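# Stack the upright magnet blocks flat on the bench

## Task

Take every magnet block from the row standing on its edge, lay each one flat, and pile them on one another as a single tidy stack of only those blocks on the bench; then release and pull the grippers away.

## Robot and tools

ROBOT. Two arms, left_arm and right_arm, each with a two-finger gripper and a wrist camera (cam_left_wrist, cam_right_wrist, both 504x504 pixels). All poses share one scene frame: origin on the table top midway between the arms, +x out over the table, +z up, and left_arm sits toward +y. The arm names do not tell you which side of a picture something is on. Each gripper's fingers point along its own +z and separate along its own y. The reported end_effector_position is the point between the finger pads, roughly 1 cm short of the fingertips. Reported hand positions can be slightly wrong, more so at long reach, and motions tend to finish a centimetre or more from the command, usually low.

ROW FORMAT. Every motion uses one flat list of 16 numbers covering both arms, even if only one moves: left_arm x, y, z, qw, qx, qy, qz, opening, then right_arm in that same order. x, y, z are an absolute target position in metres in the scene frame; qw, qx, qy, qz are an absolute target orientation quaternion, w first, in the scene frame. Opening is absolute, from -1 (closed) to +1 (fully open, 0.094 m). To keep an arm still, repeat its whole last reported pose and its desired opening; to keep an orientation steady, resend the same quaternion rather than copying a drifted reading. A target more than 0.6 m from the arm's last reported position along any of that gripper's axes is refused outright.

TOOLS.
execute_actions: argument actions is a list with zero or one item. An empty list just returns the current state. An action {"rows": [[16 numbers], ...], "steps": n} holds each row for one control step of 1/30 s, up to 15 rows and 15 steps (default 15); if rows run out, the last repeats. A wait {"steps": n} (n up to 300) sends nothing and returns once n steps have elapsed since the previous result, reply time included. Optional pictures (boolean) controls whether camera images come back; by default they do.
move: target is one 16-number row as above; speed is optional, 0.002 to 0.5 m/s (default 0.25), with turning capped at twice that value in rad/s. Each gripper travels a straight line to its target, both finishing together, over 0.5 to 10 s; longer paths are cut off at 10 s. Grippers rotate the short way. Paths ignore obstacles and the other arm, and the real hand may lag, wander, or overshoot the speed, especially near full extension. The opening is applied as the move begins. The result adds a move: line reporting the ending (done, off_target, moving, held, fault) and any limits (paced means the target was clipped; held means some steps were blocked, after which the arm may jump quickly), plus each gripper's distance from target.
wait: seconds from 0 to 10; the scene runs with no new command.
zoom_image: camera (cam_left_wrist or cam_right_wrist) and region [x0, y0, x1, y1] in pixels of that camera's latest image, top-left origin, at most 504 by 504; returns a magnified view.
finished_scene: scene is the number of the current scene; ends it irreversibly and reports whether the goal was met. Call it only once the stack is complete and stable.

CONTROL DETAILS. Each step the command is clipped to lie within 70 mm and 16 degrees of the measured pose, then damped inverse kinematics drives the joints, favouring position over orientation. After an action's final step an arm continues only to that last clipped pose, so a far target may need several actions; check the reported pose and send the remainder. The Hand target line shows what each arm is currently heading for. Joint limits (rad): waist -2.618 to 3.054, shoulder 0 to 3.142, elbow 0 to 3.142, wrist pitch -1.571 to 1.571, wrist yaw -1.571 to 1.571, wrist roll -2.094 to 2.094; elbows cannot fully straighten.

RESULTS. The state line lists each gripper's position and quaternion. grip_measured is the measured finger gap on the command scale; the last Joint positions value gives it in metres. Readings may be off by about 1 mm per gripper, consistently. A pose unreachable line means the clearance check altered or blocked that arm's command; HELD marks affected steps. FAULT or OVER-TEMPERATURE FAULT lines mean an arm stopped. MOTOR HOT warns from 75 °C; at 90 °C the arm halts for 10 s, and at 100 °C it drops everything and sags. Joint torques are noisy, offset, and nonzero even in free air.

GRASPING. To hold something, command an opening below grip_measured: about 0.03 lower grips firmly, smaller gaps grip gently. Pad force tops out around 50 to 62 N, less for very thin parts, with a brief spike on first contact. Parts held may get tugged, and loose objects may be nudged, at random moments.

TIMING.

AVOID. Knocking or placing anything off the table fails the task. Do not let the arms collide or push on each other. Fast moves strike harder on contact, and targets set deep past a surface press harder; an arm blocked by an object keeps pushing until re-commanded. Avoid drops, slips, slams, and long loaded holds that heat motors. Finish by opening the grippers and lifting clear of the stack.

Each tool is called after ">>>" as name(argument=value, ...) on one line, values as JSON.

## Session

I'll start by looking at the current state.

>>> execute_actions(actions=[])

Scene clock: 0.00 s of 6200.00 s.
left_arm: end_effector_position=(+0.1908, +0.0440, +0.1375) grip_measured=+1.000 end_effector_quat_wxyz=(+0.404, +0.380, +0.819, +0.149) | right_arm: end_effector_position=(+0.3310, -0.0542, +0.2965) grip_measured=+1.000 end_effector_quat_wxyz=(+0.604, -0.105, +0.672, +0.415)
Joint positions: left_arm=[-1.406  1.106  0.713 -0.853 -0.845 -0.36   0.094] | right_arm=[ 0.59   1.245  0.637  0.683 -0.125  0.456  0.094]
Joint velocities: left_arm=[-0.027 -0.037  0.002 -0.066  0.037 -0.022  0.   ] | right_arm=[-0.017 -0.007 -0.007  0.037 -0.007 -0.007  0.   ]
Joint torques (N m, as the arm reports them, + toward a larger angle): no reading
Hand target (left_arm): +0.194, +0.041, +0.146; +0.418, +0.369, +0.818, +0.143
Hand target (right_arm): +0.330, -0.055, +0.312; +0.617, -0.106, +0.657, +0.420

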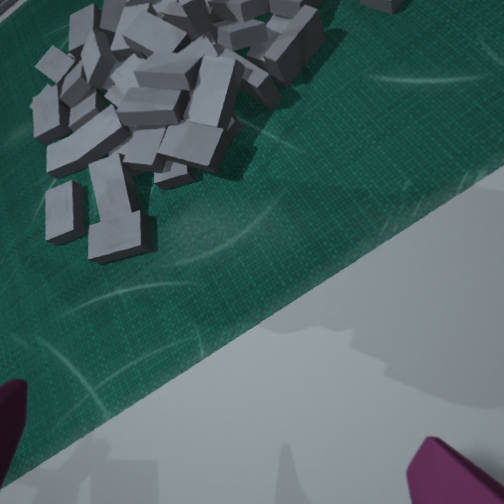

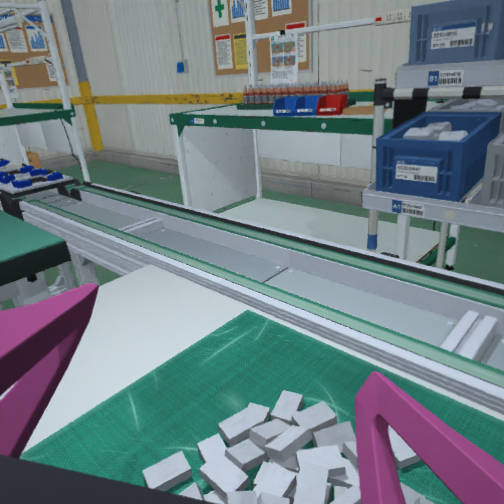

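>>> move(target=[0.25, 0.2, 0.3, 0, 0, 1, 0, 1, 0.25, -0.2, 0.3, 0, 0, 1, 0, 1], speed=0.3)

Scene clock: 28.97 s of 6200.00 s.
left_arm: end_effector_position=(+0.2525, +0.2005, +0.2822) grip_measured=+1.000 end_effector_quat_wxyz=(+0.178, +0.001, +0.984, -0.012) | right_arm: end_effector_position=(+0.2540, -0.1944, +0.2954) grip_measured=+1.000 end_effector_quat_wxyz=(+0.164, +0.002, +0.982, +0.092)
Joint positions: left_arm=[-0.153  1.269  1.638 -1.581 -0.019 -0.118  0.094] | right_arm=[ 0.412  1.416  1.797 -1.574 -0.02   0.462  0.094]
Joint velocities: left_arm=[0.017 0.012 0.022 0.007 0.007 0.007 0.   ] | right_arm=[ 0.022 -0.007 -0.017 -0.007 -0.051 -0.037  0.   ]
Joint torques (N m, as the arm reports them, + toward a larger angle): left_arm=[ 0.98 -4.49  7.83  0.76  0.07  0.04] | right_arm=[-0.75 -5.96  5.41  0.73  0.08 -0.08]
Hand target (left_arm): +0.248, +0.202, +0.297; +0.204, -0.001, +0.979, -0.018
Hand target (right_arm): +0.250, -0.201, +0.300; +0.175, +0.003, +0.980, +0.090
Off the commanded pose (left_arm): 0.018 m, 21 deg; orientation clipped at the last step of the last action.
Off the commanded pose (right_arm): 0.008 m, 22 deg; orientation clipped at the last step of the last action.
joint sent to its limit (left arm) — the command would take joint 4 (wrist pitch) past its lower limit, so that joint was sent only as far as its limit.
joint sent to its limit (right arm) — the command would take joint 4 (wrist pitch) past its lower limit, so that joint was sent only as far as its limit.
After step 90, 22.77 s passed at rest.
move: off_target (left_arm, right_arm); limits=paced

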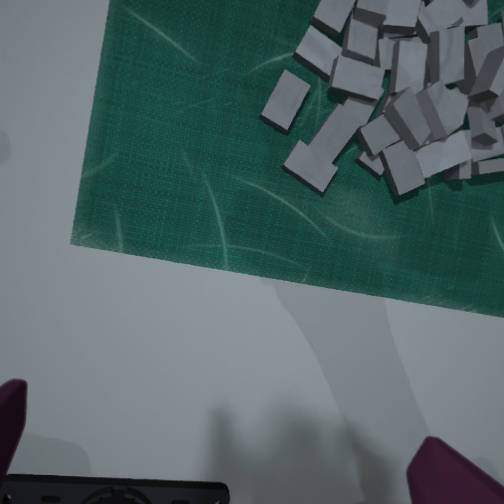

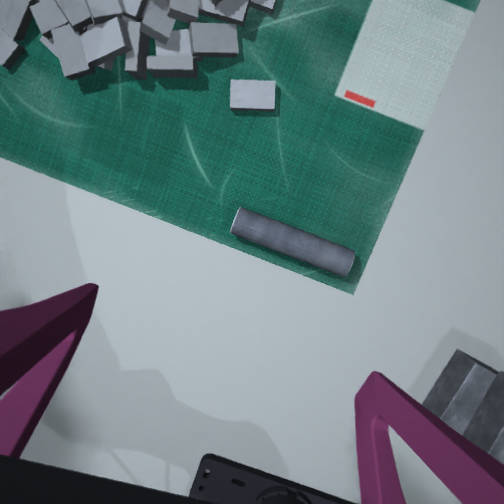

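>>> move(target=[0.25, 0.2, 0.3, 0.178, 0, 0.984, 0, 1, 0.2, -0.38, 0.22, 0, 0, 1, 0, 1], speed=0.3)

Scene clock: 37.23 s of 6200.00 s.
left_arm: end_effector_position=(+0.2532, +0.2000, +0.2854) grip_measured=+1.000 end_effector_quat_wxyz=(+0.184, -0.001, +0.983, -0.006) | right_arm: end_effector_position=(+0.2040, -0.3759, +0.2180) grip_measured=+1.000 end_effector_quat_wxyz=(+0.069, +0.001, +0.997, -0.019)
Joint positions: left_arm=[-0.168  1.269  1.649 -1.582 -0.038 -0.135  0.094] | right_arm=[-0.329  1.243  1.39  -1.574 -0.002 -0.285  0.094]
Joint velocities: left_arm=[-0.002 -0.002 -0.007  0.007 -0.007  0.051  0.   ] | right_arm=[-0.022 -0.012 -0.007  0.007 -0.022 -0.051  0.   ]
Joint torques (N m, as the arm reports them, + toward a larger angle): left_arm=[-1.11 -3.97  7.87  0.79 -0.15 -0.08] | right_arm=[-0.73 -3.03  6.4   0.39  0.02 -0.06]
Hand target (left_arm): +0.250, +0.200, +0.299; +0.209, +0.000, +0.978, -0.005
Hand target (right_arm): +0.202, -0.377, +0.219; +0.070, +0.001, +0.997, -0.021
Off the commanded pose (left_arm): 0.015 m, 1 deg.
Off the commanded pose (right_arm): 0.006 m, 8 deg.
joint sent to its limit (left arm) — the command would take joint 4 (wrist pitch) past its lower limit, so that joint was sent only as far as its limit.
joint sent to its limit (right arm) — the command would take joint 4 (wrist pitch) past its lower limit, so that joint was sent only as far as its limit.
After step 90, 3.83 s passed at rest.
move: off_target (left_arm, right_arm)

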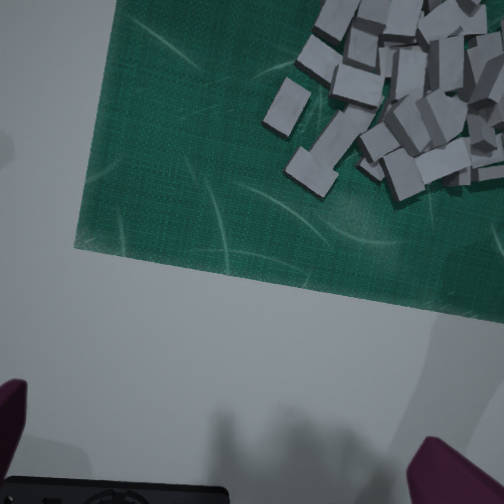

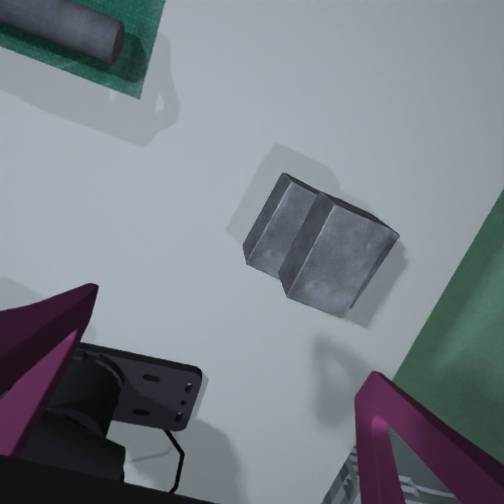

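>>> zoom_image(camera="cam_right_wrist", region=[200, 130, 440, 370])

>>> zoom_image(camera="cam_left_wrist", region=[250, 0, 504, 220])

Region (200, 130, 440, 370) of cam_right_wrist's 504x504 image, scaled by 2.100, with more detail than that image has.

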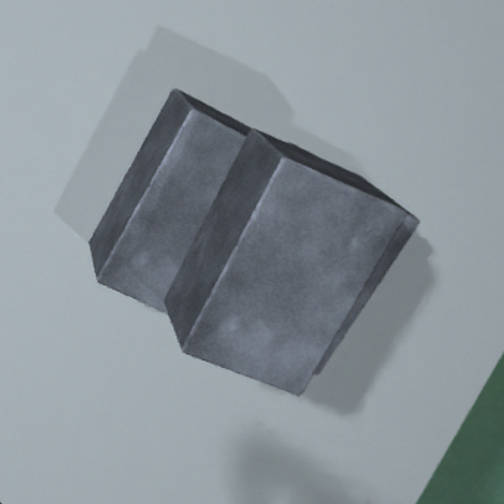

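Region (250, 0, 504, 220) of cam_left_wrist's 504x504 image, scaled by 1.984, with more detail than that image has; it fills the top 437 rows of this view, and the rest is white.

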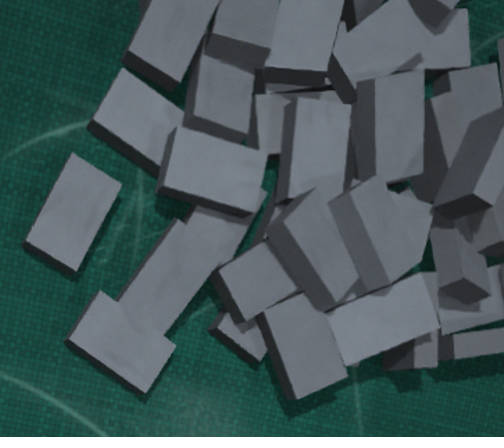

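>>> move(target=[0.25, 0.2, 0.3, 0.184, 0, 0.983, 0, 1, 0.12, -0.5, 0.22, 0, 0, 1, 0, 1], speed=0.3)

Scene clock: 87.10 s of 6200.00 s.
left_arm: end_effector_position=(+0.2533, +0.2004, +0.2855) grip_measured=+1.000 end_effector_quat_wxyz=(+0.184, -0.002, +0.983, -0.005) | right_arm: end_effector_position=(+0.1198, -0.4942, +0.2130) grip_measured=+1.000 end_effector_quat_wxyz=(+0.026, -0.000, +0.998, -0.052)
Joint positions: left_arm=[-0.168  1.269  1.649 -1.582 -0.04  -0.136  0.094] | right_arm=[-1.037  1.274  1.393 -1.575  0.012 -0.996  0.094]
Joint velocities: left_arm=[-0.002  0.002  0.002  0.037  0.007 -0.081  0.   ] | right_arm=[ 0.002 -0.012 -0.017 -0.007  0.051  0.051  0.   ]
Joint torques (N m, as the arm reports them, + toward a larger angle): left_arm=[-1.24 -4.08  7.78  0.78 -0.14 -0.06] | right_arm=[-0.71 -2.15  9.08  0.36 -0.14 -0.06]
Hand target (left_arm): +0.250, +0.200, +0.299; +0.209, +0.000, +0.978, -0.004
Hand target (right_arm): +0.123, -0.499, +0.219; +0.036, -0.000, +0.998, -0.057
Off the commanded pose (left_arm): 0.015 m, 1 deg.
Off the commanded pose (right_arm): 0.009 m, 7 deg.
joint sent to its limit (left arm) — the command would take joint 4 (wrist pitch) past its lower limit, so that joint was sent only as far as its limit.
joint sent to its limit (right arm) — the command would take joint 4 (wrist pitch) past its lower limit, so that joint was sent only as far as its limit.
After step 90, 45.60 s passed at rest.
move: off_target (left_arm, right_arm)

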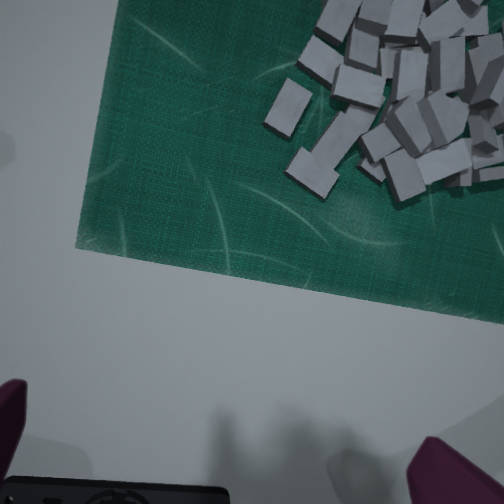

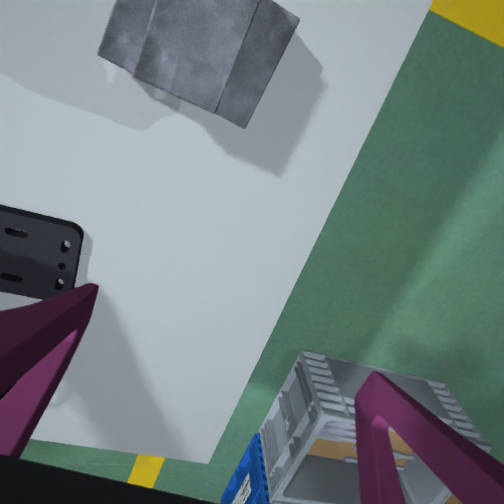

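>>> move(target=[0.25, 0.25, 0.4, 0.5, 0, 0.866, 0, 1, 0.25, -0.25, 0.4, 0.5, 0, 0.866, 0, 1], speed=0.35)

Scene clock: 97.20 s of 6200.00 s.
left_arm: end_effector_position=(+0.2507, +0.2498, +0.3897) grip_measured=+1.000 end_effector_quat_wxyz=(+0.478, -0.009, +0.878, -0.011) | right_arm: end_effector_position=(+0.2411, -0.2582, +0.3843) grip_measured=+1.000 end_effector_quat_wxyz=(+0.480, -0.012, +0.877, -0.011)
Joint positions: left_arm=[ 0.271  0.949  1.579 -1.227  0.261  0.14   0.094] | right_arm=[ 0.595  0.996  1.574 -1.252  0.532  0.349  0.094]
Joint velocities: left_arm=[-0.007  0.002  0.012  0.007  0.007 -0.022  0.   ] | right_arm=[-0.022 -0.007 -0.012 -0.007 -0.022  0.022  0.   ]
Joint torques (N m, as the arm reports them, + toward a larger angle): left_arm=[ 1.   -0.57  4.79  1.79  0.2   0.04] | right_arm=[0.73 0.85 8.48 1.57 0.39 0.14]
Hand target (left_arm): +0.250, +0.250, +0.399; +0.498, -0.004, +0.867, -0.006
Hand target (right_arm): +0.246, -0.255, +0.398; +0.499, -0.001, +0.867, -0.000
Off the commanded pose (left_arm): 0.010 m, 3 deg.
Off the commanded pose (right_arm): 0.020 m, 3 deg.
After step 90, 4.77 s passed at rest.
move: off_target (left_arm, right_arm)

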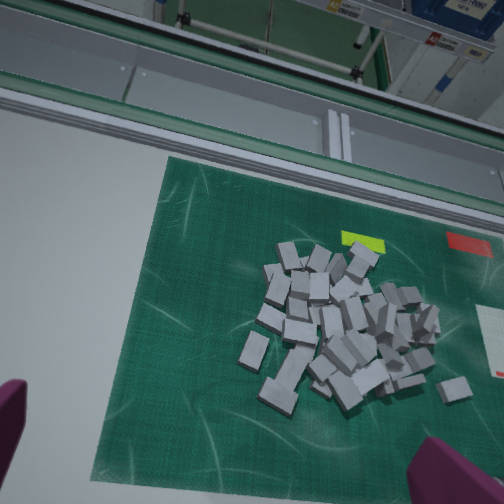

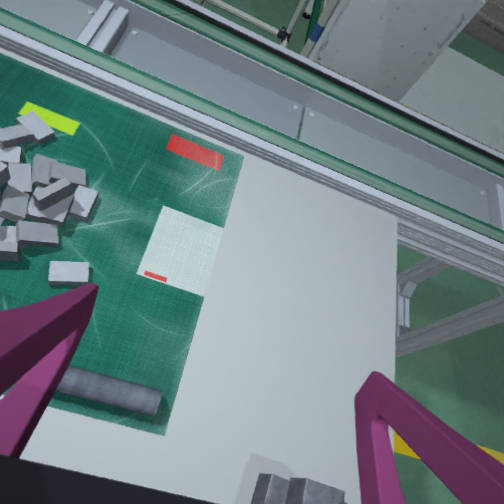

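>>> zoom_image(camera="cam_right_wrist", region=[200, 404, 400, 504])

>>> zoom_image(camera="cam_right_wrist", region=[0, 80, 260, 440])

>>> zoom_image(camera="cam_left_wrist", region=[220, 210, 504, 430])

Region (200, 404, 400, 504) of cam_right_wrist's 504x504 image, scaled by 2.520, with more detail than that image has.

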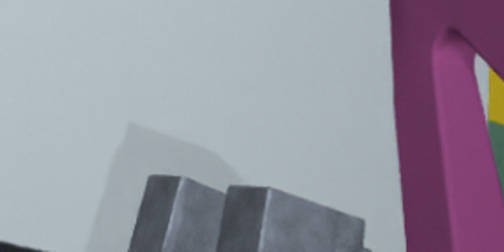

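Region (0, 80, 260, 440) of cam_right_wrist's 504x504 image, scaled by 1.400, with more detail than that image has.

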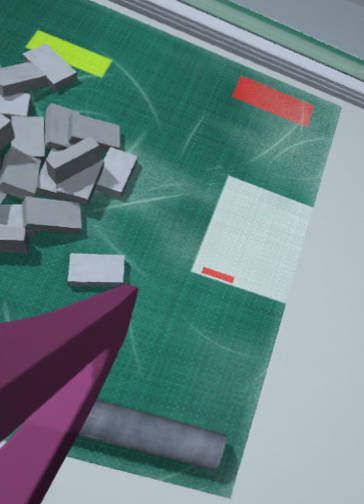

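Region (220, 210, 504, 430) of cam_left_wrist's 504x504 image, scaled by 1.775, with more detail than that image has; it fills the top 390 rows of this view, and the rest is white.

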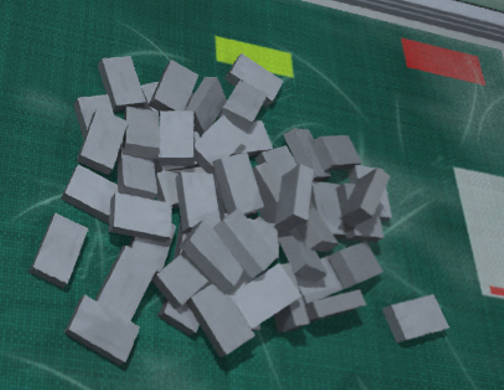

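>>> move(target=[0.25, 0.25, 0.4, 0.478, -0.009, 0.878, -0.011, 1, 0.12, -0.43, 0.17, 0, 0, 1, 0, 1], speed=0.35)

Scene clock: 136.00 s of 6200.00 s.
left_arm: end_effector_position=(+0.2480, +0.2489, +0.3923) grip_measured=+1.000 end_effector_quat_wxyz=(+0.471, -0.010, +0.882, -0.013) | right_arm: end_effector_position=(+0.1225, -0.4246, +0.1710) grip_measured=+1.000 end_effector_quat_wxyz=(-0.001, +0.001, +1.000, +0.001)
Joint positions: left_arm=[ 0.271  0.965  1.615 -1.263  0.262  0.14   0.094] | right_arm=[-0.79   1.146  1.147 -1.574  0.    -0.747  0.094]
Joint velocities: left_arm=[-0.002  0.002  0.007  0.007  0.022 -0.051  0.   ] | right_arm=[-0.002 -0.002  0.007  0.007  0.007 -0.022  0.   ]
Joint torques (N m, as the arm reports them, + toward a larger angle): left_arm=[ 0.35  1.98  7.34  1.49  0.11 -0.02] | right_arm=[-0.79 -1.72  6.64  0.19 -0.04 -0.06]
Hand target (left_arm): +0.250, +0.250, +0.400; +0.478, -0.009, +0.878, -0.011
Hand target (right_arm): +0.122, -0.426, +0.171; +0.001, +0.001, +1.000, +0.001
Off the commanded pose (left_arm): 0.008 m, 1 deg.
Off the commanded pose (right_arm): 0.006 m, 0 deg.
After step 90, 33.73 s passed at rest.
move: done

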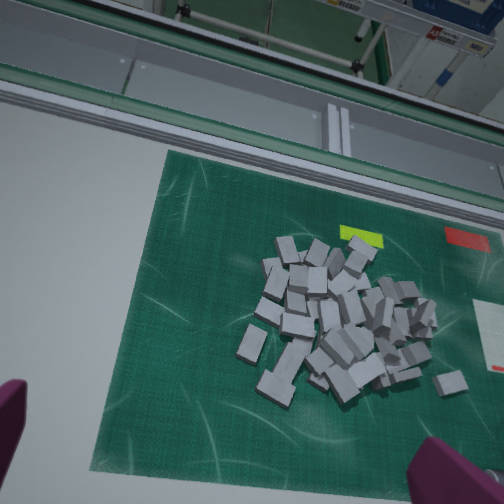

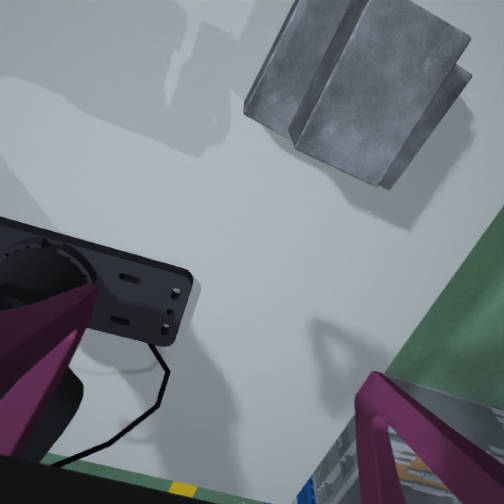

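>>> move(target=[0.25, 0.25, 0.4, 0.478, -0.009, 0.878, -0.011, 1, 0.19, -0.43, 0.17, 0, 0, 1, 0, 1], speed=0.25)

Scene clock: 144.97 s of 6200.00 s.
left_arm: end_effector_position=(+0.2479, +0.2488, +0.3921) grip_measured=+1.000 end_effector_quat_wxyz=(+0.471, -0.010, +0.882, -0.013) | right_arm: end_effector_position=(+0.1790, -0.4269, +0.1644) grip_measured=+1.000 end_effector_quat_wxyz=(-0.017, +0.000, +1.000, +0.008)
Joint positions: left_arm=[ 0.271  0.965  1.615 -1.264  0.262  0.14   0.094] | right_arm=[-0.603  1.349  1.254 -1.514  0.005 -0.561  0.094]
Joint velocities: left_arm=[-0.022 -0.022 -0.012 -0.037 -0.007  0.007  0.   ] | right_arm=[-0.007 -0.007 -0.012 -0.007  0.007 -0.022  0.   ]
Joint torques (N m, as the arm reports them, + toward a larger angle): left_arm=[0.48 1.94 7.36 1.48 0.12 0.01] | right_arm=[ 0.87 -3.02  9.19  0.2  -0.06  0.08]
Hand target (left_arm): +0.250, +0.250, +0.400; +0.478, -0.009, +0.878, -0.011
Hand target (right_arm): +0.189, -0.430, +0.171; -0.000, -0.000, +1.000, +0.000
Off the commanded pose (left_arm): 0.008 m, 1 deg.
Off the commanded pose (right_arm): 0.013 m, 2 deg.
After step 90, 5.03 s passed at rest.
move: off_target (right_arm)

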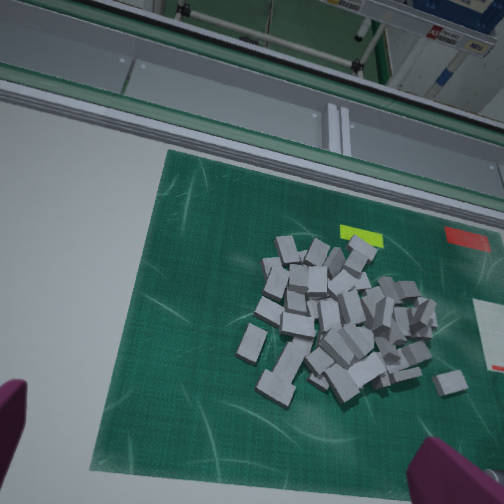

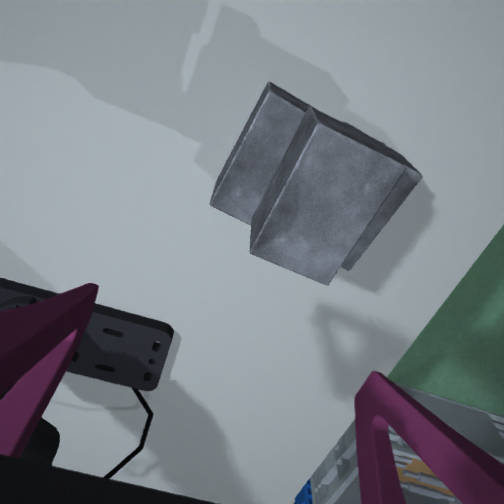

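>>> zoom_image(camera="cam_right_wrist", region=[190, 60, 450, 320])

Region (190, 60, 450, 320) of cam_right_wrist's 504x504 image, scaled by 1.938, with more detail than that image has.

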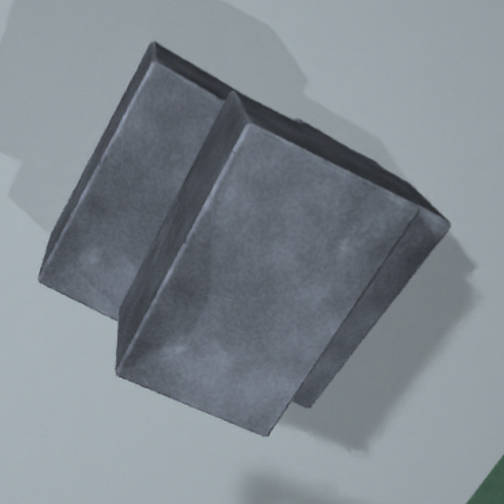

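>>> zoom_image(camera="cam_right_wrist", region=[200, 70, 330, 200])

>>> zoom_image(camera="cam_right_wrist", region=[310, 130, 440, 290])

Region (200, 70, 330, 200) of cam_right_wrist's 504x504 image, scaled by 3.877, with more detail than that image has.

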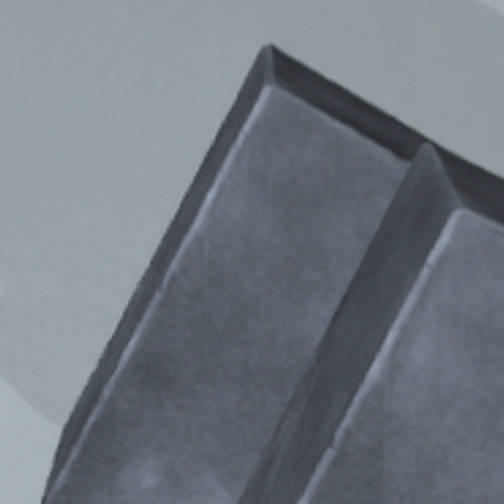

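Region (310, 130, 440, 290) of cam_right_wrist's 504x504 image, scaled by 3.150, with more detail than that image has; it fills the left 410 columns of this view, and the rest is white.

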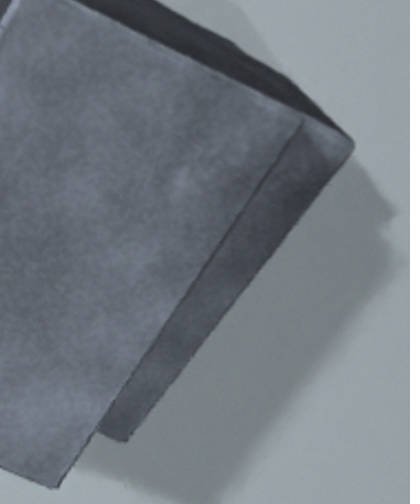

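>>> move(target=[0.19, 0.42, 0.19, 0, 0, 1, 0, 1, 0.19, -0.43, 0.11, 0, 0, 1, 0, 1], speed=0.35)

Scene clock: 181.87 s of 6200.00 s.
left_arm: end_effector_position=(+0.1884, +0.4134, +0.1886) grip_measured=+1.000 end_effector_quat_wxyz=(-0.009, +0.004, +1.000, -0.010) | right_arm: end_effector_position=(+0.1854, -0.4313, +0.1112) grip_measured=+1.000 end_effector_quat_wxyz=(-0.008, +0.002, +1.000, +0.001)
Joint positions: left_arm=[ 0.804  1.55   1.527 -1.575  0.001  0.841  0.094] | right_arm=[-0.603  1.349  1.043 -1.28   0.006 -0.557  0.094]
Joint velocities: left_arm=[ 0.012 -0.007 -0.002 -0.022 -0.022  0.022  0.   ] | right_arm=[-0.017 -0.007 -0.002  0.037 -0.051  0.051  0.   ]
Joint torques (N m, as the arm reports them, + toward a larger angle): left_arm=[ 0.93 -5.54  5.88  0.37 -0.03  0.03] | right_arm=[ 0.93 -3.83  6.33  0.29 -0.05  0.07]
Hand target (left_arm): +0.188, +0.419, +0.191; -0.002, +0.002, +1.000, +0.002
Hand target (right_arm): +0.190, -0.430, +0.110; +0.000, -0.000, +1.000, -0.000
Off the commanded pose (left_arm): 0.007 m, 2 deg.
Off the commanded pose (right_arm): 0.005 m, 1 deg.
After step 90, 31.90 s passed at rest.
move: done

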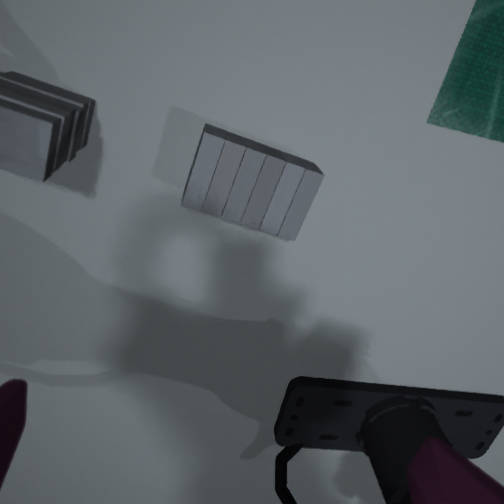

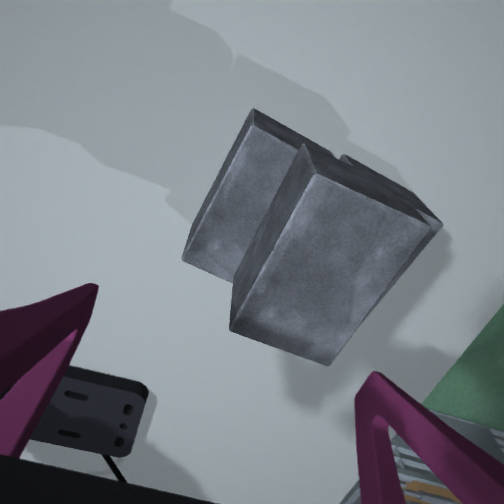

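>>> zoom_image(camera="cam_left_wrist", region=[140, 80, 350, 270])

>>> zoom_image(camera="cam_left_wrist", region=[0, 40, 160, 220])

Region (140, 80, 350, 270) of cam_left_wrist's 504x504 image, scaled by 2.400, with more detail than that image has; it fills the top 456 rows of this view, and the rest is white.

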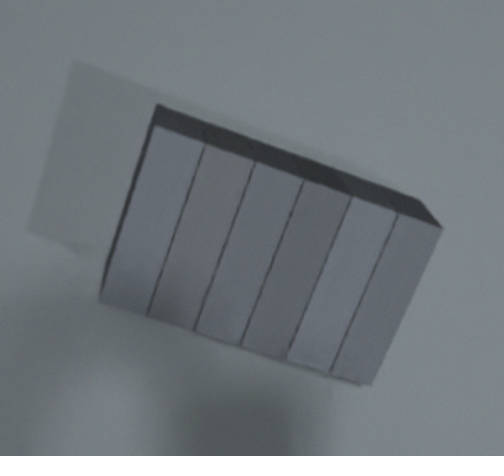

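Region (0, 40, 160, 220) of cam_left_wrist's 504x504 image, scaled by 2.800, with more detail than that image has.

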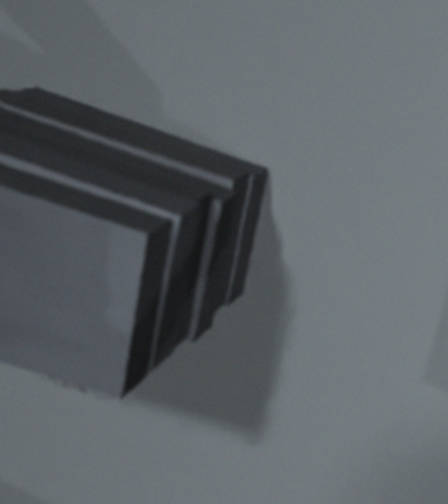

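>>> zoom_image(camera="cam_left_wrist", region=[170, 110, 260, 220])

>>> zoom_image(camera="cam_left_wrist", region=[250, 140, 340, 250])

Region (170, 110, 260, 220) of cam_left_wrist's 504x504 image, scaled by 4.582, with more detail than that image has; it fills the left 412 columns of this view, and the rest is white.

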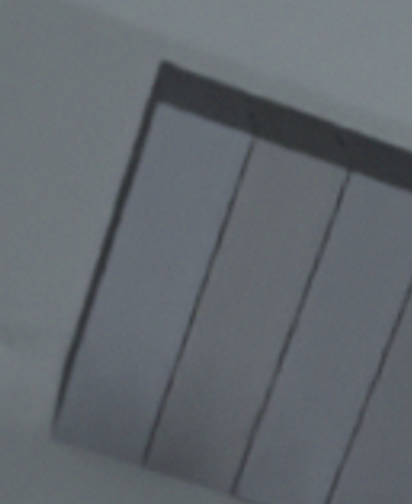

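Region (250, 140, 340, 250) of cam_left_wrist's 504x504 image, scaled by 4.582, with more detail than that image has; it fills the left 412 columns of this view, and the rest is white.

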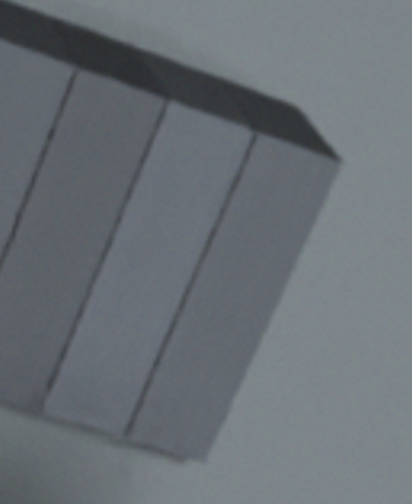

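>>> zoom_image(camera="cam_left_wrist", region=[0, 340, 504, 504])

Region (0, 340, 504, 504) of cam_left_wrist's 504x504 image, scaled by 1.000; it fills the top 164 rows of this view, and the rest is white.

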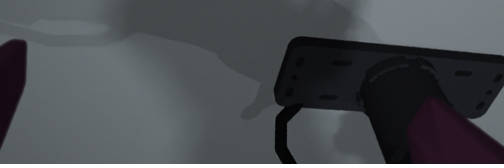

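>>> move(target=[0.19, 0.42, 0.13, 0, 0, 1, 0, -1, 0.19, -0.43, 0.11, 0, 0, 1, 0, -1], speed=0.25)

Scene clock: 220.10 s of 6200.00 s.
left_arm: end_effector_position=(+0.1895, +0.4151, +0.1252) grip_measured=-0.990 end_effector_quat_wxyz=(-0.015, +0.005, +1.000, -0.015) | right_arm: end_effector_position=(+0.1855, -0.4315, +0.1112) grip_measured=-0.997 end_effector_quat_wxyz=(-0.008, +0.002, +1.000, +0.001)
Joint positions: left_arm=[ 0.804  1.55   1.273 -1.337 -0.001  0.842  0.   ] | right_arm=[-0.603  1.349  1.043 -1.279  0.007 -0.557  0.   ]
Joint velocities: left_arm=[ 0.002  0.002 -0.002  0.007  0.037 -0.037 -0.001] | right_arm=[-0.002  0.002  0.012 -0.051  0.022 -0.037 -0.   ]
Joint torques (N m, as the arm reports them, + toward a larger angle): left_arm=[ 0.92 -6.75  5.61  0.36  0.03 -0.02] | right_arm=[ 0.87 -3.9   6.29  0.3  -0.06  0.07]
Hand target (left_arm): +0.190, +0.420, +0.130; -0.000, -0.000, +1.000, -0.000
Hand target (right_arm): +0.190, -0.430, +0.110; -0.000, -0.000, +1.000, +0.000
Off the commanded pose (left_arm): 0.007 m, 2 deg.
Off the commanded pose (right_arm): 0.005 m, 1 deg.
After step 90, 34.20 s passed at rest.
move: done

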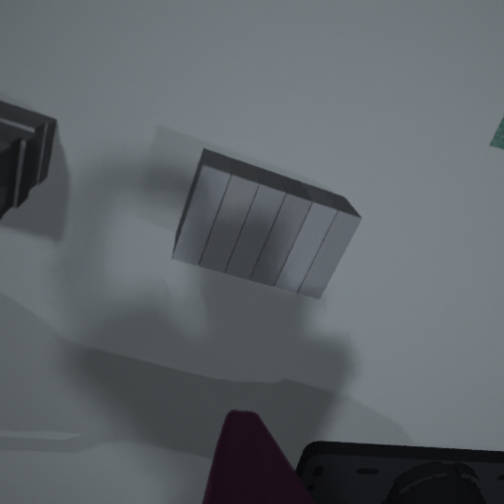

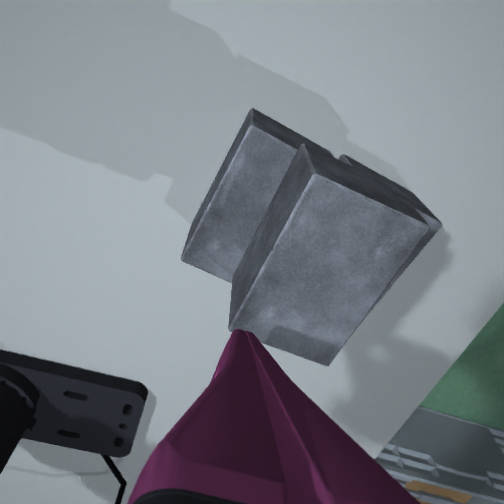

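>>> zoom_image(camera="cam_left_wrist", region=[160, 120, 380, 320])

>>> zoom_image(camera="cam_left_wrist", region=[180, 390, 340, 504])

Region (160, 120, 380, 320) of cam_left_wrist's 504x504 image, scaled by 2.291, with more detail than that image has; it fills the top 458 rows of this view, and the rest is white.

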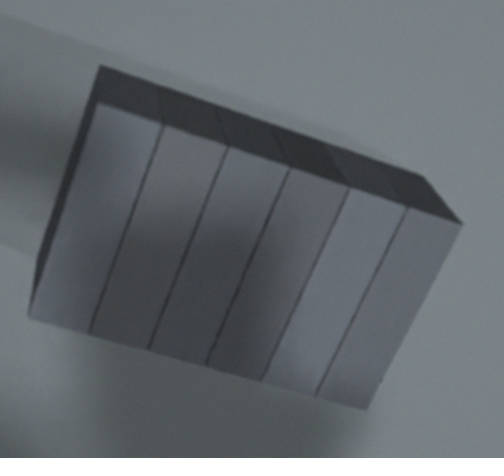

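Region (180, 390, 340, 504) of cam_left_wrist's 504x504 image, scaled by 3.150, with more detail than that image has; it fills the top 359 rows of this view, and the rest is white.

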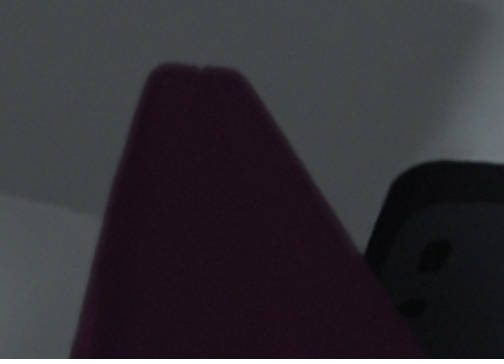

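>>> move(target=[0.195, 0.414, 0.075, 0, -0.671, 0.741, 0, 0.6, 0.19, -0.43, 0.11, 0, 0, 1, 0, -1], speed=0.25)

Scene clock: 343.63 s of 6200.00 s.
left_arm: end_effector_position=(+0.1908, +0.4132, +0.0753) grip_measured=+0.598 end_effector_quat_wxyz=(-0.008, -0.673, +0.740, -0.002) | right_arm: end_effector_position=(+0.1854, -0.4318, +0.1112) grip_measured=-0.997 end_effector_quat_wxyz=(-0.008, +0.002, +1.000, +0.000)
Joint positions: left_arm=[ 0.798  1.55   1.074 -1.112  0.003 -0.648  0.075] | right_arm=[-0.603  1.349  1.043 -1.279  0.008 -0.557  0.   ]
Joint velocities: left_arm=[-0.017  0.017 -0.007 -0.037  0.037 -0.007  0.   ] | right_arm=[ 0.007 -0.007  0.002 -0.007 -0.095 -0.051  0.   ]
Joint torques (N m, as the arm reports them, + toward a larger angle): left_arm=[-1.08 -4.91  5.43  0.4  -0.03 -0.1 ] | right_arm=[ 0.88 -3.79  6.21  0.3  -0.07  0.09]
Hand target (left_arm): +0.195, +0.414, +0.075; -0.000, -0.671, +0.741, -0.000
Hand target (right_arm): +0.190, -0.430, +0.110; -0.000, -0.000, +1.000, +0.000
Off the commanded pose (left_arm): 0.004 m, 1 deg.
Off the commanded pose (right_arm): 0.005 m, 1 deg.
After step 90, 117.00 s passed at rest.
move: done

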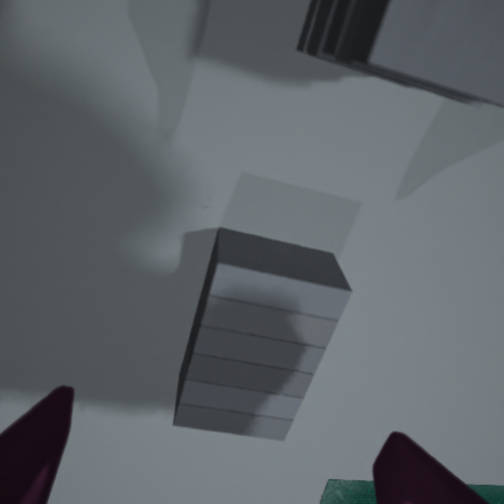

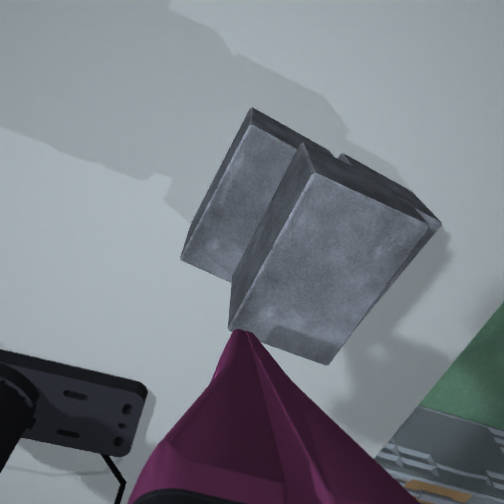

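>>> zoom_image(camera="cam_left_wrist", region=[150, 210, 380, 460])

>>> zoom_image(camera="cam_left_wrist", region=[0, 360, 504, 504])

Region (150, 210, 380, 460) of cam_left_wrist's 504x504 image, scaled by 2.016, with more detail than that image has; it fills the left 464 columns of this view, and the rest is white.

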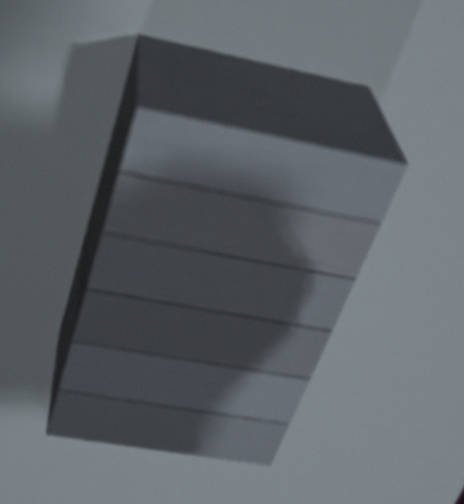

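Region (0, 360, 504, 504) of cam_left_wrist's 504x504 image, scaled by 1.000; it fills the top 144 rows of this view, and the rest is white.

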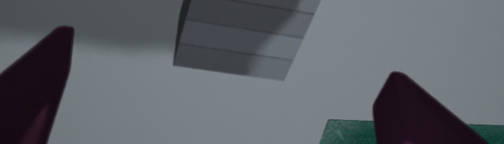

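>>> move(target=[0.206, 0.403, 0.04, 0, -0.671, 0.741, 0, 0.6, 0.19, -0.43, 0.11, 0, 0, 1, 0, -1], speed=0.1)

Scene clock: 375.23 s of 6200.00 s.
left_arm: end_effector_position=(+0.2019, +0.4020, +0.0411) grip_measured=+0.598 end_effector_quat_wxyz=(-0.007, -0.673, +0.740, -0.002) | right_arm: end_effector_position=(+0.1854, -0.4318, +0.1112) grip_measured=-0.997 end_effector_quat_wxyz=(-0.008, +0.002, +1.000, +0.000)
Joint positions: left_arm=[ 0.736  1.586  0.968 -0.966  0.003 -0.711  0.075] | right_arm=[-0.603  1.349  1.043 -1.279  0.009 -0.557  0.   ]
Joint velocities: left_arm=[-0.007  0.007  0.002  0.007  0.051 -0.037 -0.   ] | right_arm=[ 0.002 -0.012  0.012  0.022 -0.095 -0.022  0.   ]
Joint torques (N m, as the arm reports them, + toward a larger angle): left_arm=[-1.07 -4.61  5.42  0.36 -0.04 -0.08] | right_arm=[ 0.89 -3.85  6.13  0.29 -0.09  0.06]
Hand target (left_arm): +0.206, +0.403, +0.040; +0.000, -0.671, +0.741, +0.000
Hand target (right_arm): +0.190, -0.430, +0.110; -0.000, -0.000, +1.000, +0.000
Off the commanded pose (left_arm): 0.004 m, 1 deg.
Off the commanded pose (right_arm): 0.005 m, 1 deg.
After step 90, 27.60 s passed at rest.
move: done

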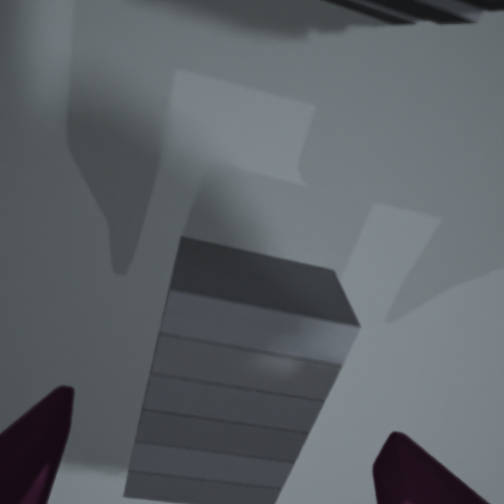

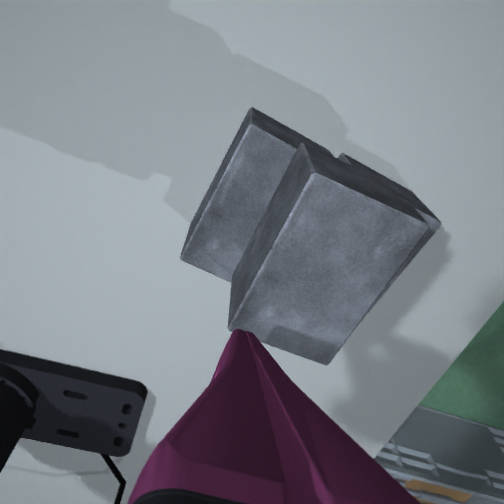

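>>> zoom_image(camera="cam_left_wrist", region=[50, 220, 420, 504])

Region (50, 220, 420, 504) of cam_left_wrist's 504x504 image, scaled by 1.362, with more detail than that image has; it fills the top 387 rows of this view, and the rest is white.

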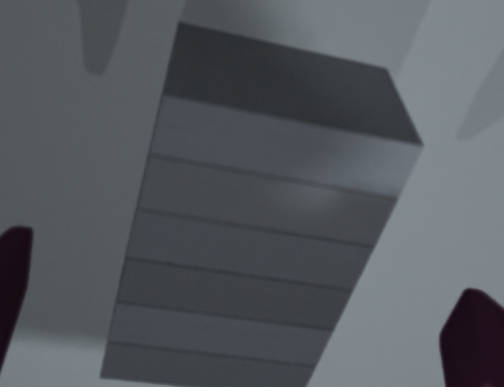

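>>> move(target=[0.206, 0.403, 0.016, 0, -0.671, 0.741, 0, 0.6, 0.19, -0.43, 0.11, 0, 0, 1, 0, -1], speed=0.08)

Scene clock: 386.17 s of 6200.00 s.
left_arm: end_effector_position=(+0.2031, +0.4034, +0.0190) grip_measured=+0.598 end_effector_quat_wxyz=(-0.003, -0.674, +0.739, -0.001) | right_arm: end_effector_position=(+0.1853, -0.4319, +0.1112) grip_measured=-0.997 end_effector_quat_wxyz=(-0.009, +0.002, +1.000, -0.000)
Joint positions: left_arm=[ 0.736  1.623  0.91  -0.864  0.002 -0.713  0.075] | right_arm=[-0.603  1.349  1.043 -1.279  0.01  -0.557  0.   ]
Joint velocities: left_arm=[ 0.012  0.012 -0.002  0.037  0.037  0.007 -0.   ] | right_arm=[ 0.017  0.002 -0.012 -0.022 -0.037  0.022  0.001]
Joint torques (N m, as the arm reports them, + toward a larger angle): left_arm=[-1.02 -4.51  4.83  0.4  -0.03 -0.08] | right_arm=[ 0.88 -3.84  6.23  0.31 -0.09  0.09]
Hand target (left_arm): +0.206, +0.403, +0.016; +0.000, -0.671, +0.741, -0.000
Hand target (right_arm): +0.190, -0.430, +0.110; -0.000, -0.000, +1.000, +0.000
Off the commanded pose (left_arm): 0.004 m, 0 deg.
Off the commanded pose (right_arm): 0.005 m, 1 deg.
After step 90, 7.00 s passed at rest.
move: done

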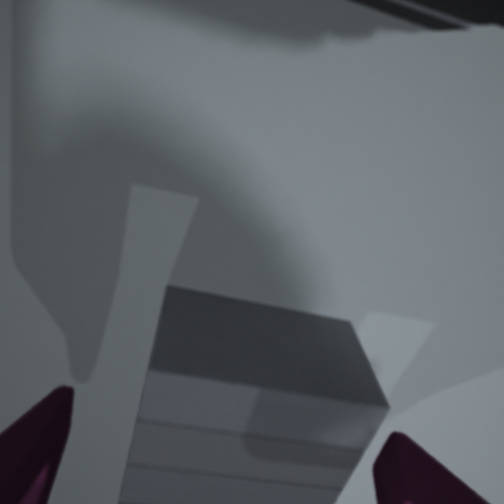

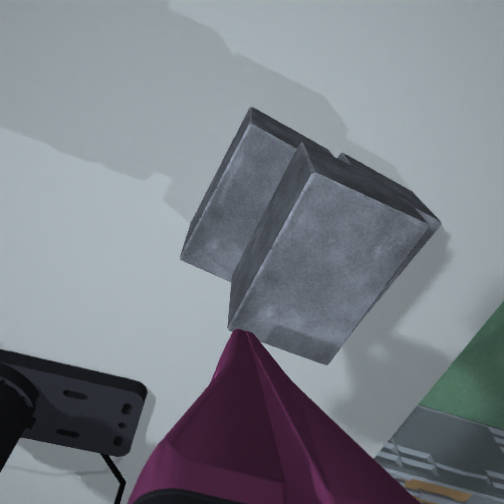

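>>> execute_actions(actions=[{"rows": [[0.206,0.403,0.0125,0,-0.671,0.741,0,0.6,0.19,-0.43,0.11,0,0,1,0,-1],[0.206,0.403,0.0125,0,-0.671,0.741,0,0.6,0.19,-0.43,0.11,0,0,1,0,-1],[0.206,0.403,0.0125,0,-0.671,0.741,0,0.5,0.19,-0.43,0.11,0,0,1,0,-1],[0.206,0.403,0.0125,0,-0.671,0.741,0,0.4,0.19,-0.43,0.11,0,0,1,0,-1],[0.206,0.403,0.0125,0,-0.671,0.741,0,0.3,0.19,-0.43,0.11,0,0,1,0,-1],[0.206,0.403,0.0125,0,-0.671,0.741,0,0.2,0.19,-0.43,0.11,0,0,1,0,-1],[0.206,0.403,0.0125,0,-0.671,0.741,0,0.1,0.19,-0.43,0.11,0,0,1,0,-1],[0.206,0.403,0.0125,0,-0.671,0.741,0,0.0,0.19,-0.43,0.11,0,0,1,0,-1],[0.206,0.403,0.0125,0,-0.671,0.741,0,-0.05,0.19,-0.43,0.11,0,0,1,0,-1],[0.206,0.403,0.0125,0,-0.671,0.741,0,-0.1,0.19,-0.43,0.11,0,0,1,0,-1],[0.206,0.403,0.0125,0,-0.671,0.741,0,-0.14,0.19,-0.43,0.11,0,0,1,0,-1]], "steps": 15}])

Scene clock: 397.67 s of 6200.00 s.
left_arm: end_effector_position=(+0.2039, +0.4048, +0.0173) grip_measured=-0.109 end_effector_quat_wxyz=(+0.001, -0.674, +0.739, +0.000) | right_arm: end_effector_position=(+0.1853, -0.4319, +0.1112) grip_measured=-0.997 end_effector_quat_wxyz=(-0.009, +0.002, +1.000, -0.000)
Joint positions: left_arm=[ 0.736  1.625  0.905 -0.848 -0.    -0.714  0.042] | right_arm=[-0.603  1.349  1.043 -1.279  0.01  -0.557  0.   ]
Joint velocities: left_arm=[ 0.002 -0.007 -0.002  0.007 -0.051  0.022  0.001] | right_arm=[-0.002 -0.022 -0.002 -0.007  0.022 -0.007 -0.   ]
Joint torques (N m, as the arm reports them, + toward a larger angle): left_arm=[-1.08 -4.3   4.71  0.41  0.   -0.08] | right_arm=[ 0.86 -3.81  6.29  0.3  -0.11  0.07]
Hand target (left_arm): +0.206, +0.403, +0.013; +0.000, -0.671, +0.741, +0.000
Hand target (right_arm): +0.190, -0.430, +0.110; -0.000, -0.000, +1.000, +0.000
Off the commanded pose (left_arm): 0.006 m, 0 deg.
Off the commanded pose (right_arm): 0.005 m, 1 deg.
Steps of this call (steps 1 to 90: nothing new was sent; then 8.00 s passed at rest; steps 91 to 105: all 15 steps of this action). Readings (end_effector_position):
91: left_arm (+0.2034, +0.4037, +0.0187) | right_arm (+0.1853, -0.4319, +0.1112)
92: left_arm (+0.2034, +0.4037, +0.0182) | right_arm (+0.1853, -0.4319, +0.1112)
94: left_arm (+0.2034, +0.4039, +0.0175) | right_arm (+0.1853, -0.4319, +0.1112)
98: left_arm (+0.2040, +0.4045, +0.0175) | right_arm (+0.1853, -0.4319, +0.1112)
105: the state above

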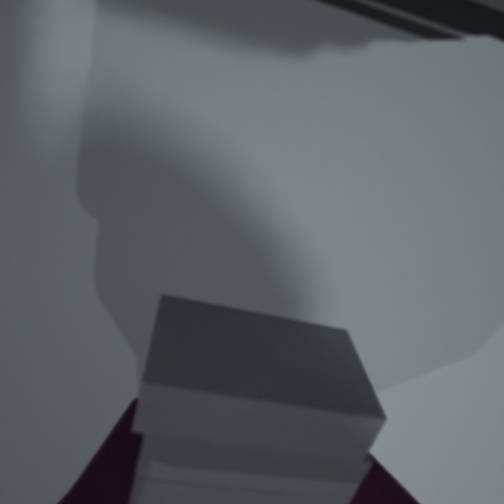

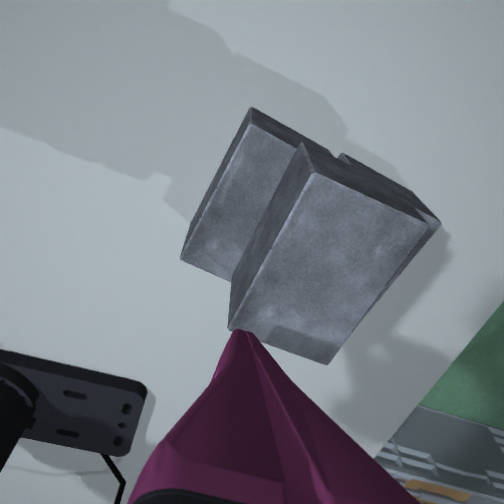

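>>> zoom_image(camera="cam_left_wrist", region=[100, 280, 420, 504])

Region (100, 280, 420, 504) of cam_left_wrist's 504x504 image, scaled by 1.575, with more detail than that image has; it fills the top 353 rows of this view, and the rest is white.

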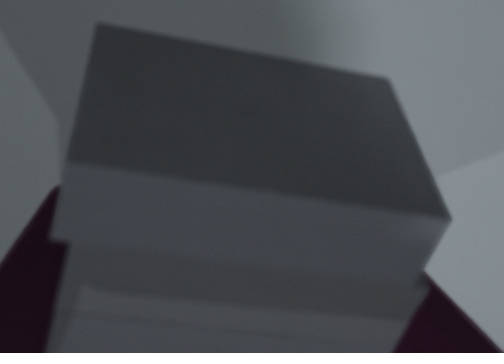

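>>> move(target=[0.206, 0.403, 0.035, 0, -0.671, 0.741, 0, -0.14, 0.19, -0.43, 0.11, 0, 0, 1, 0, -1], speed=0.04)

Scene clock: 406.43 s of 6200.00 s.
left_arm: end_effector_position=(+0.1995, +0.4006, +0.0205) grip_measured=-0.109 end_effector_quat_wxyz=(-0.014, -0.674, +0.739, -0.000) | right_arm: end_effector_position=(+0.1852, -0.4320, +0.1112) grip_measured=-0.997 end_effector_quat_wxyz=(-0.009, +0.002, +1.000, -0.000)
Joint positions: left_arm=[ 0.736  1.625  0.918 -0.893 -0.    -0.714  0.042] | right_arm=[-0.603  1.349  1.043 -1.279  0.01  -0.557  0.   ]
Joint velocities: left_arm=[ 0.017 -0.002 -0.002  0.022 -0.051  0.007 -0.   ] | right_arm=[-0.002 -0.002  0.012 -0.007  0.022  0.022  0.001]
Joint torques (N m, as the arm reports them, + toward a larger angle): left_arm=[-1.01 -7.31  8.22 -0.11  0.   -0.05] | right_arm=[ 0.92 -3.85  6.22  0.31 -0.08  0.07]
Hand target (left_arm): +0.206, +0.403, +0.035; +0.000, -0.671, +0.741, -0.000
Hand target (right_arm): +0.190, -0.430, +0.110; -0.000, -0.000, +1.000, +0.000
Off the commanded pose (left_arm): 0.016 m, 2 deg.
Off the commanded pose (right_arm): 0.005 m, 1 deg.
After step 90, 4.97 s passed at rest.
move: off_target (left_arm)

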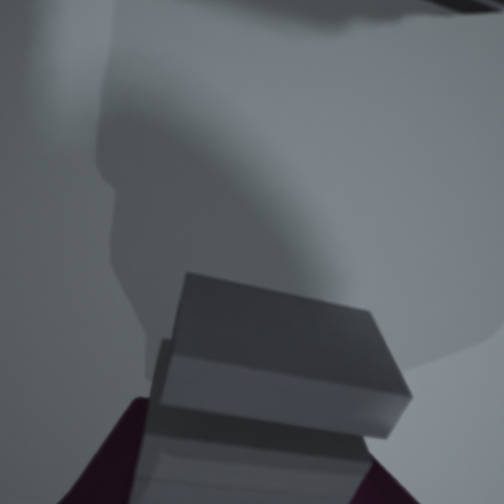

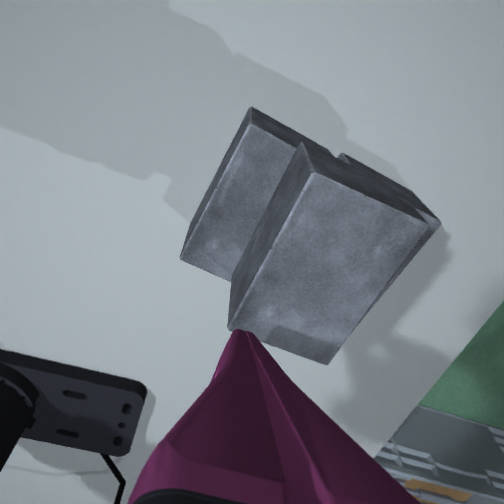

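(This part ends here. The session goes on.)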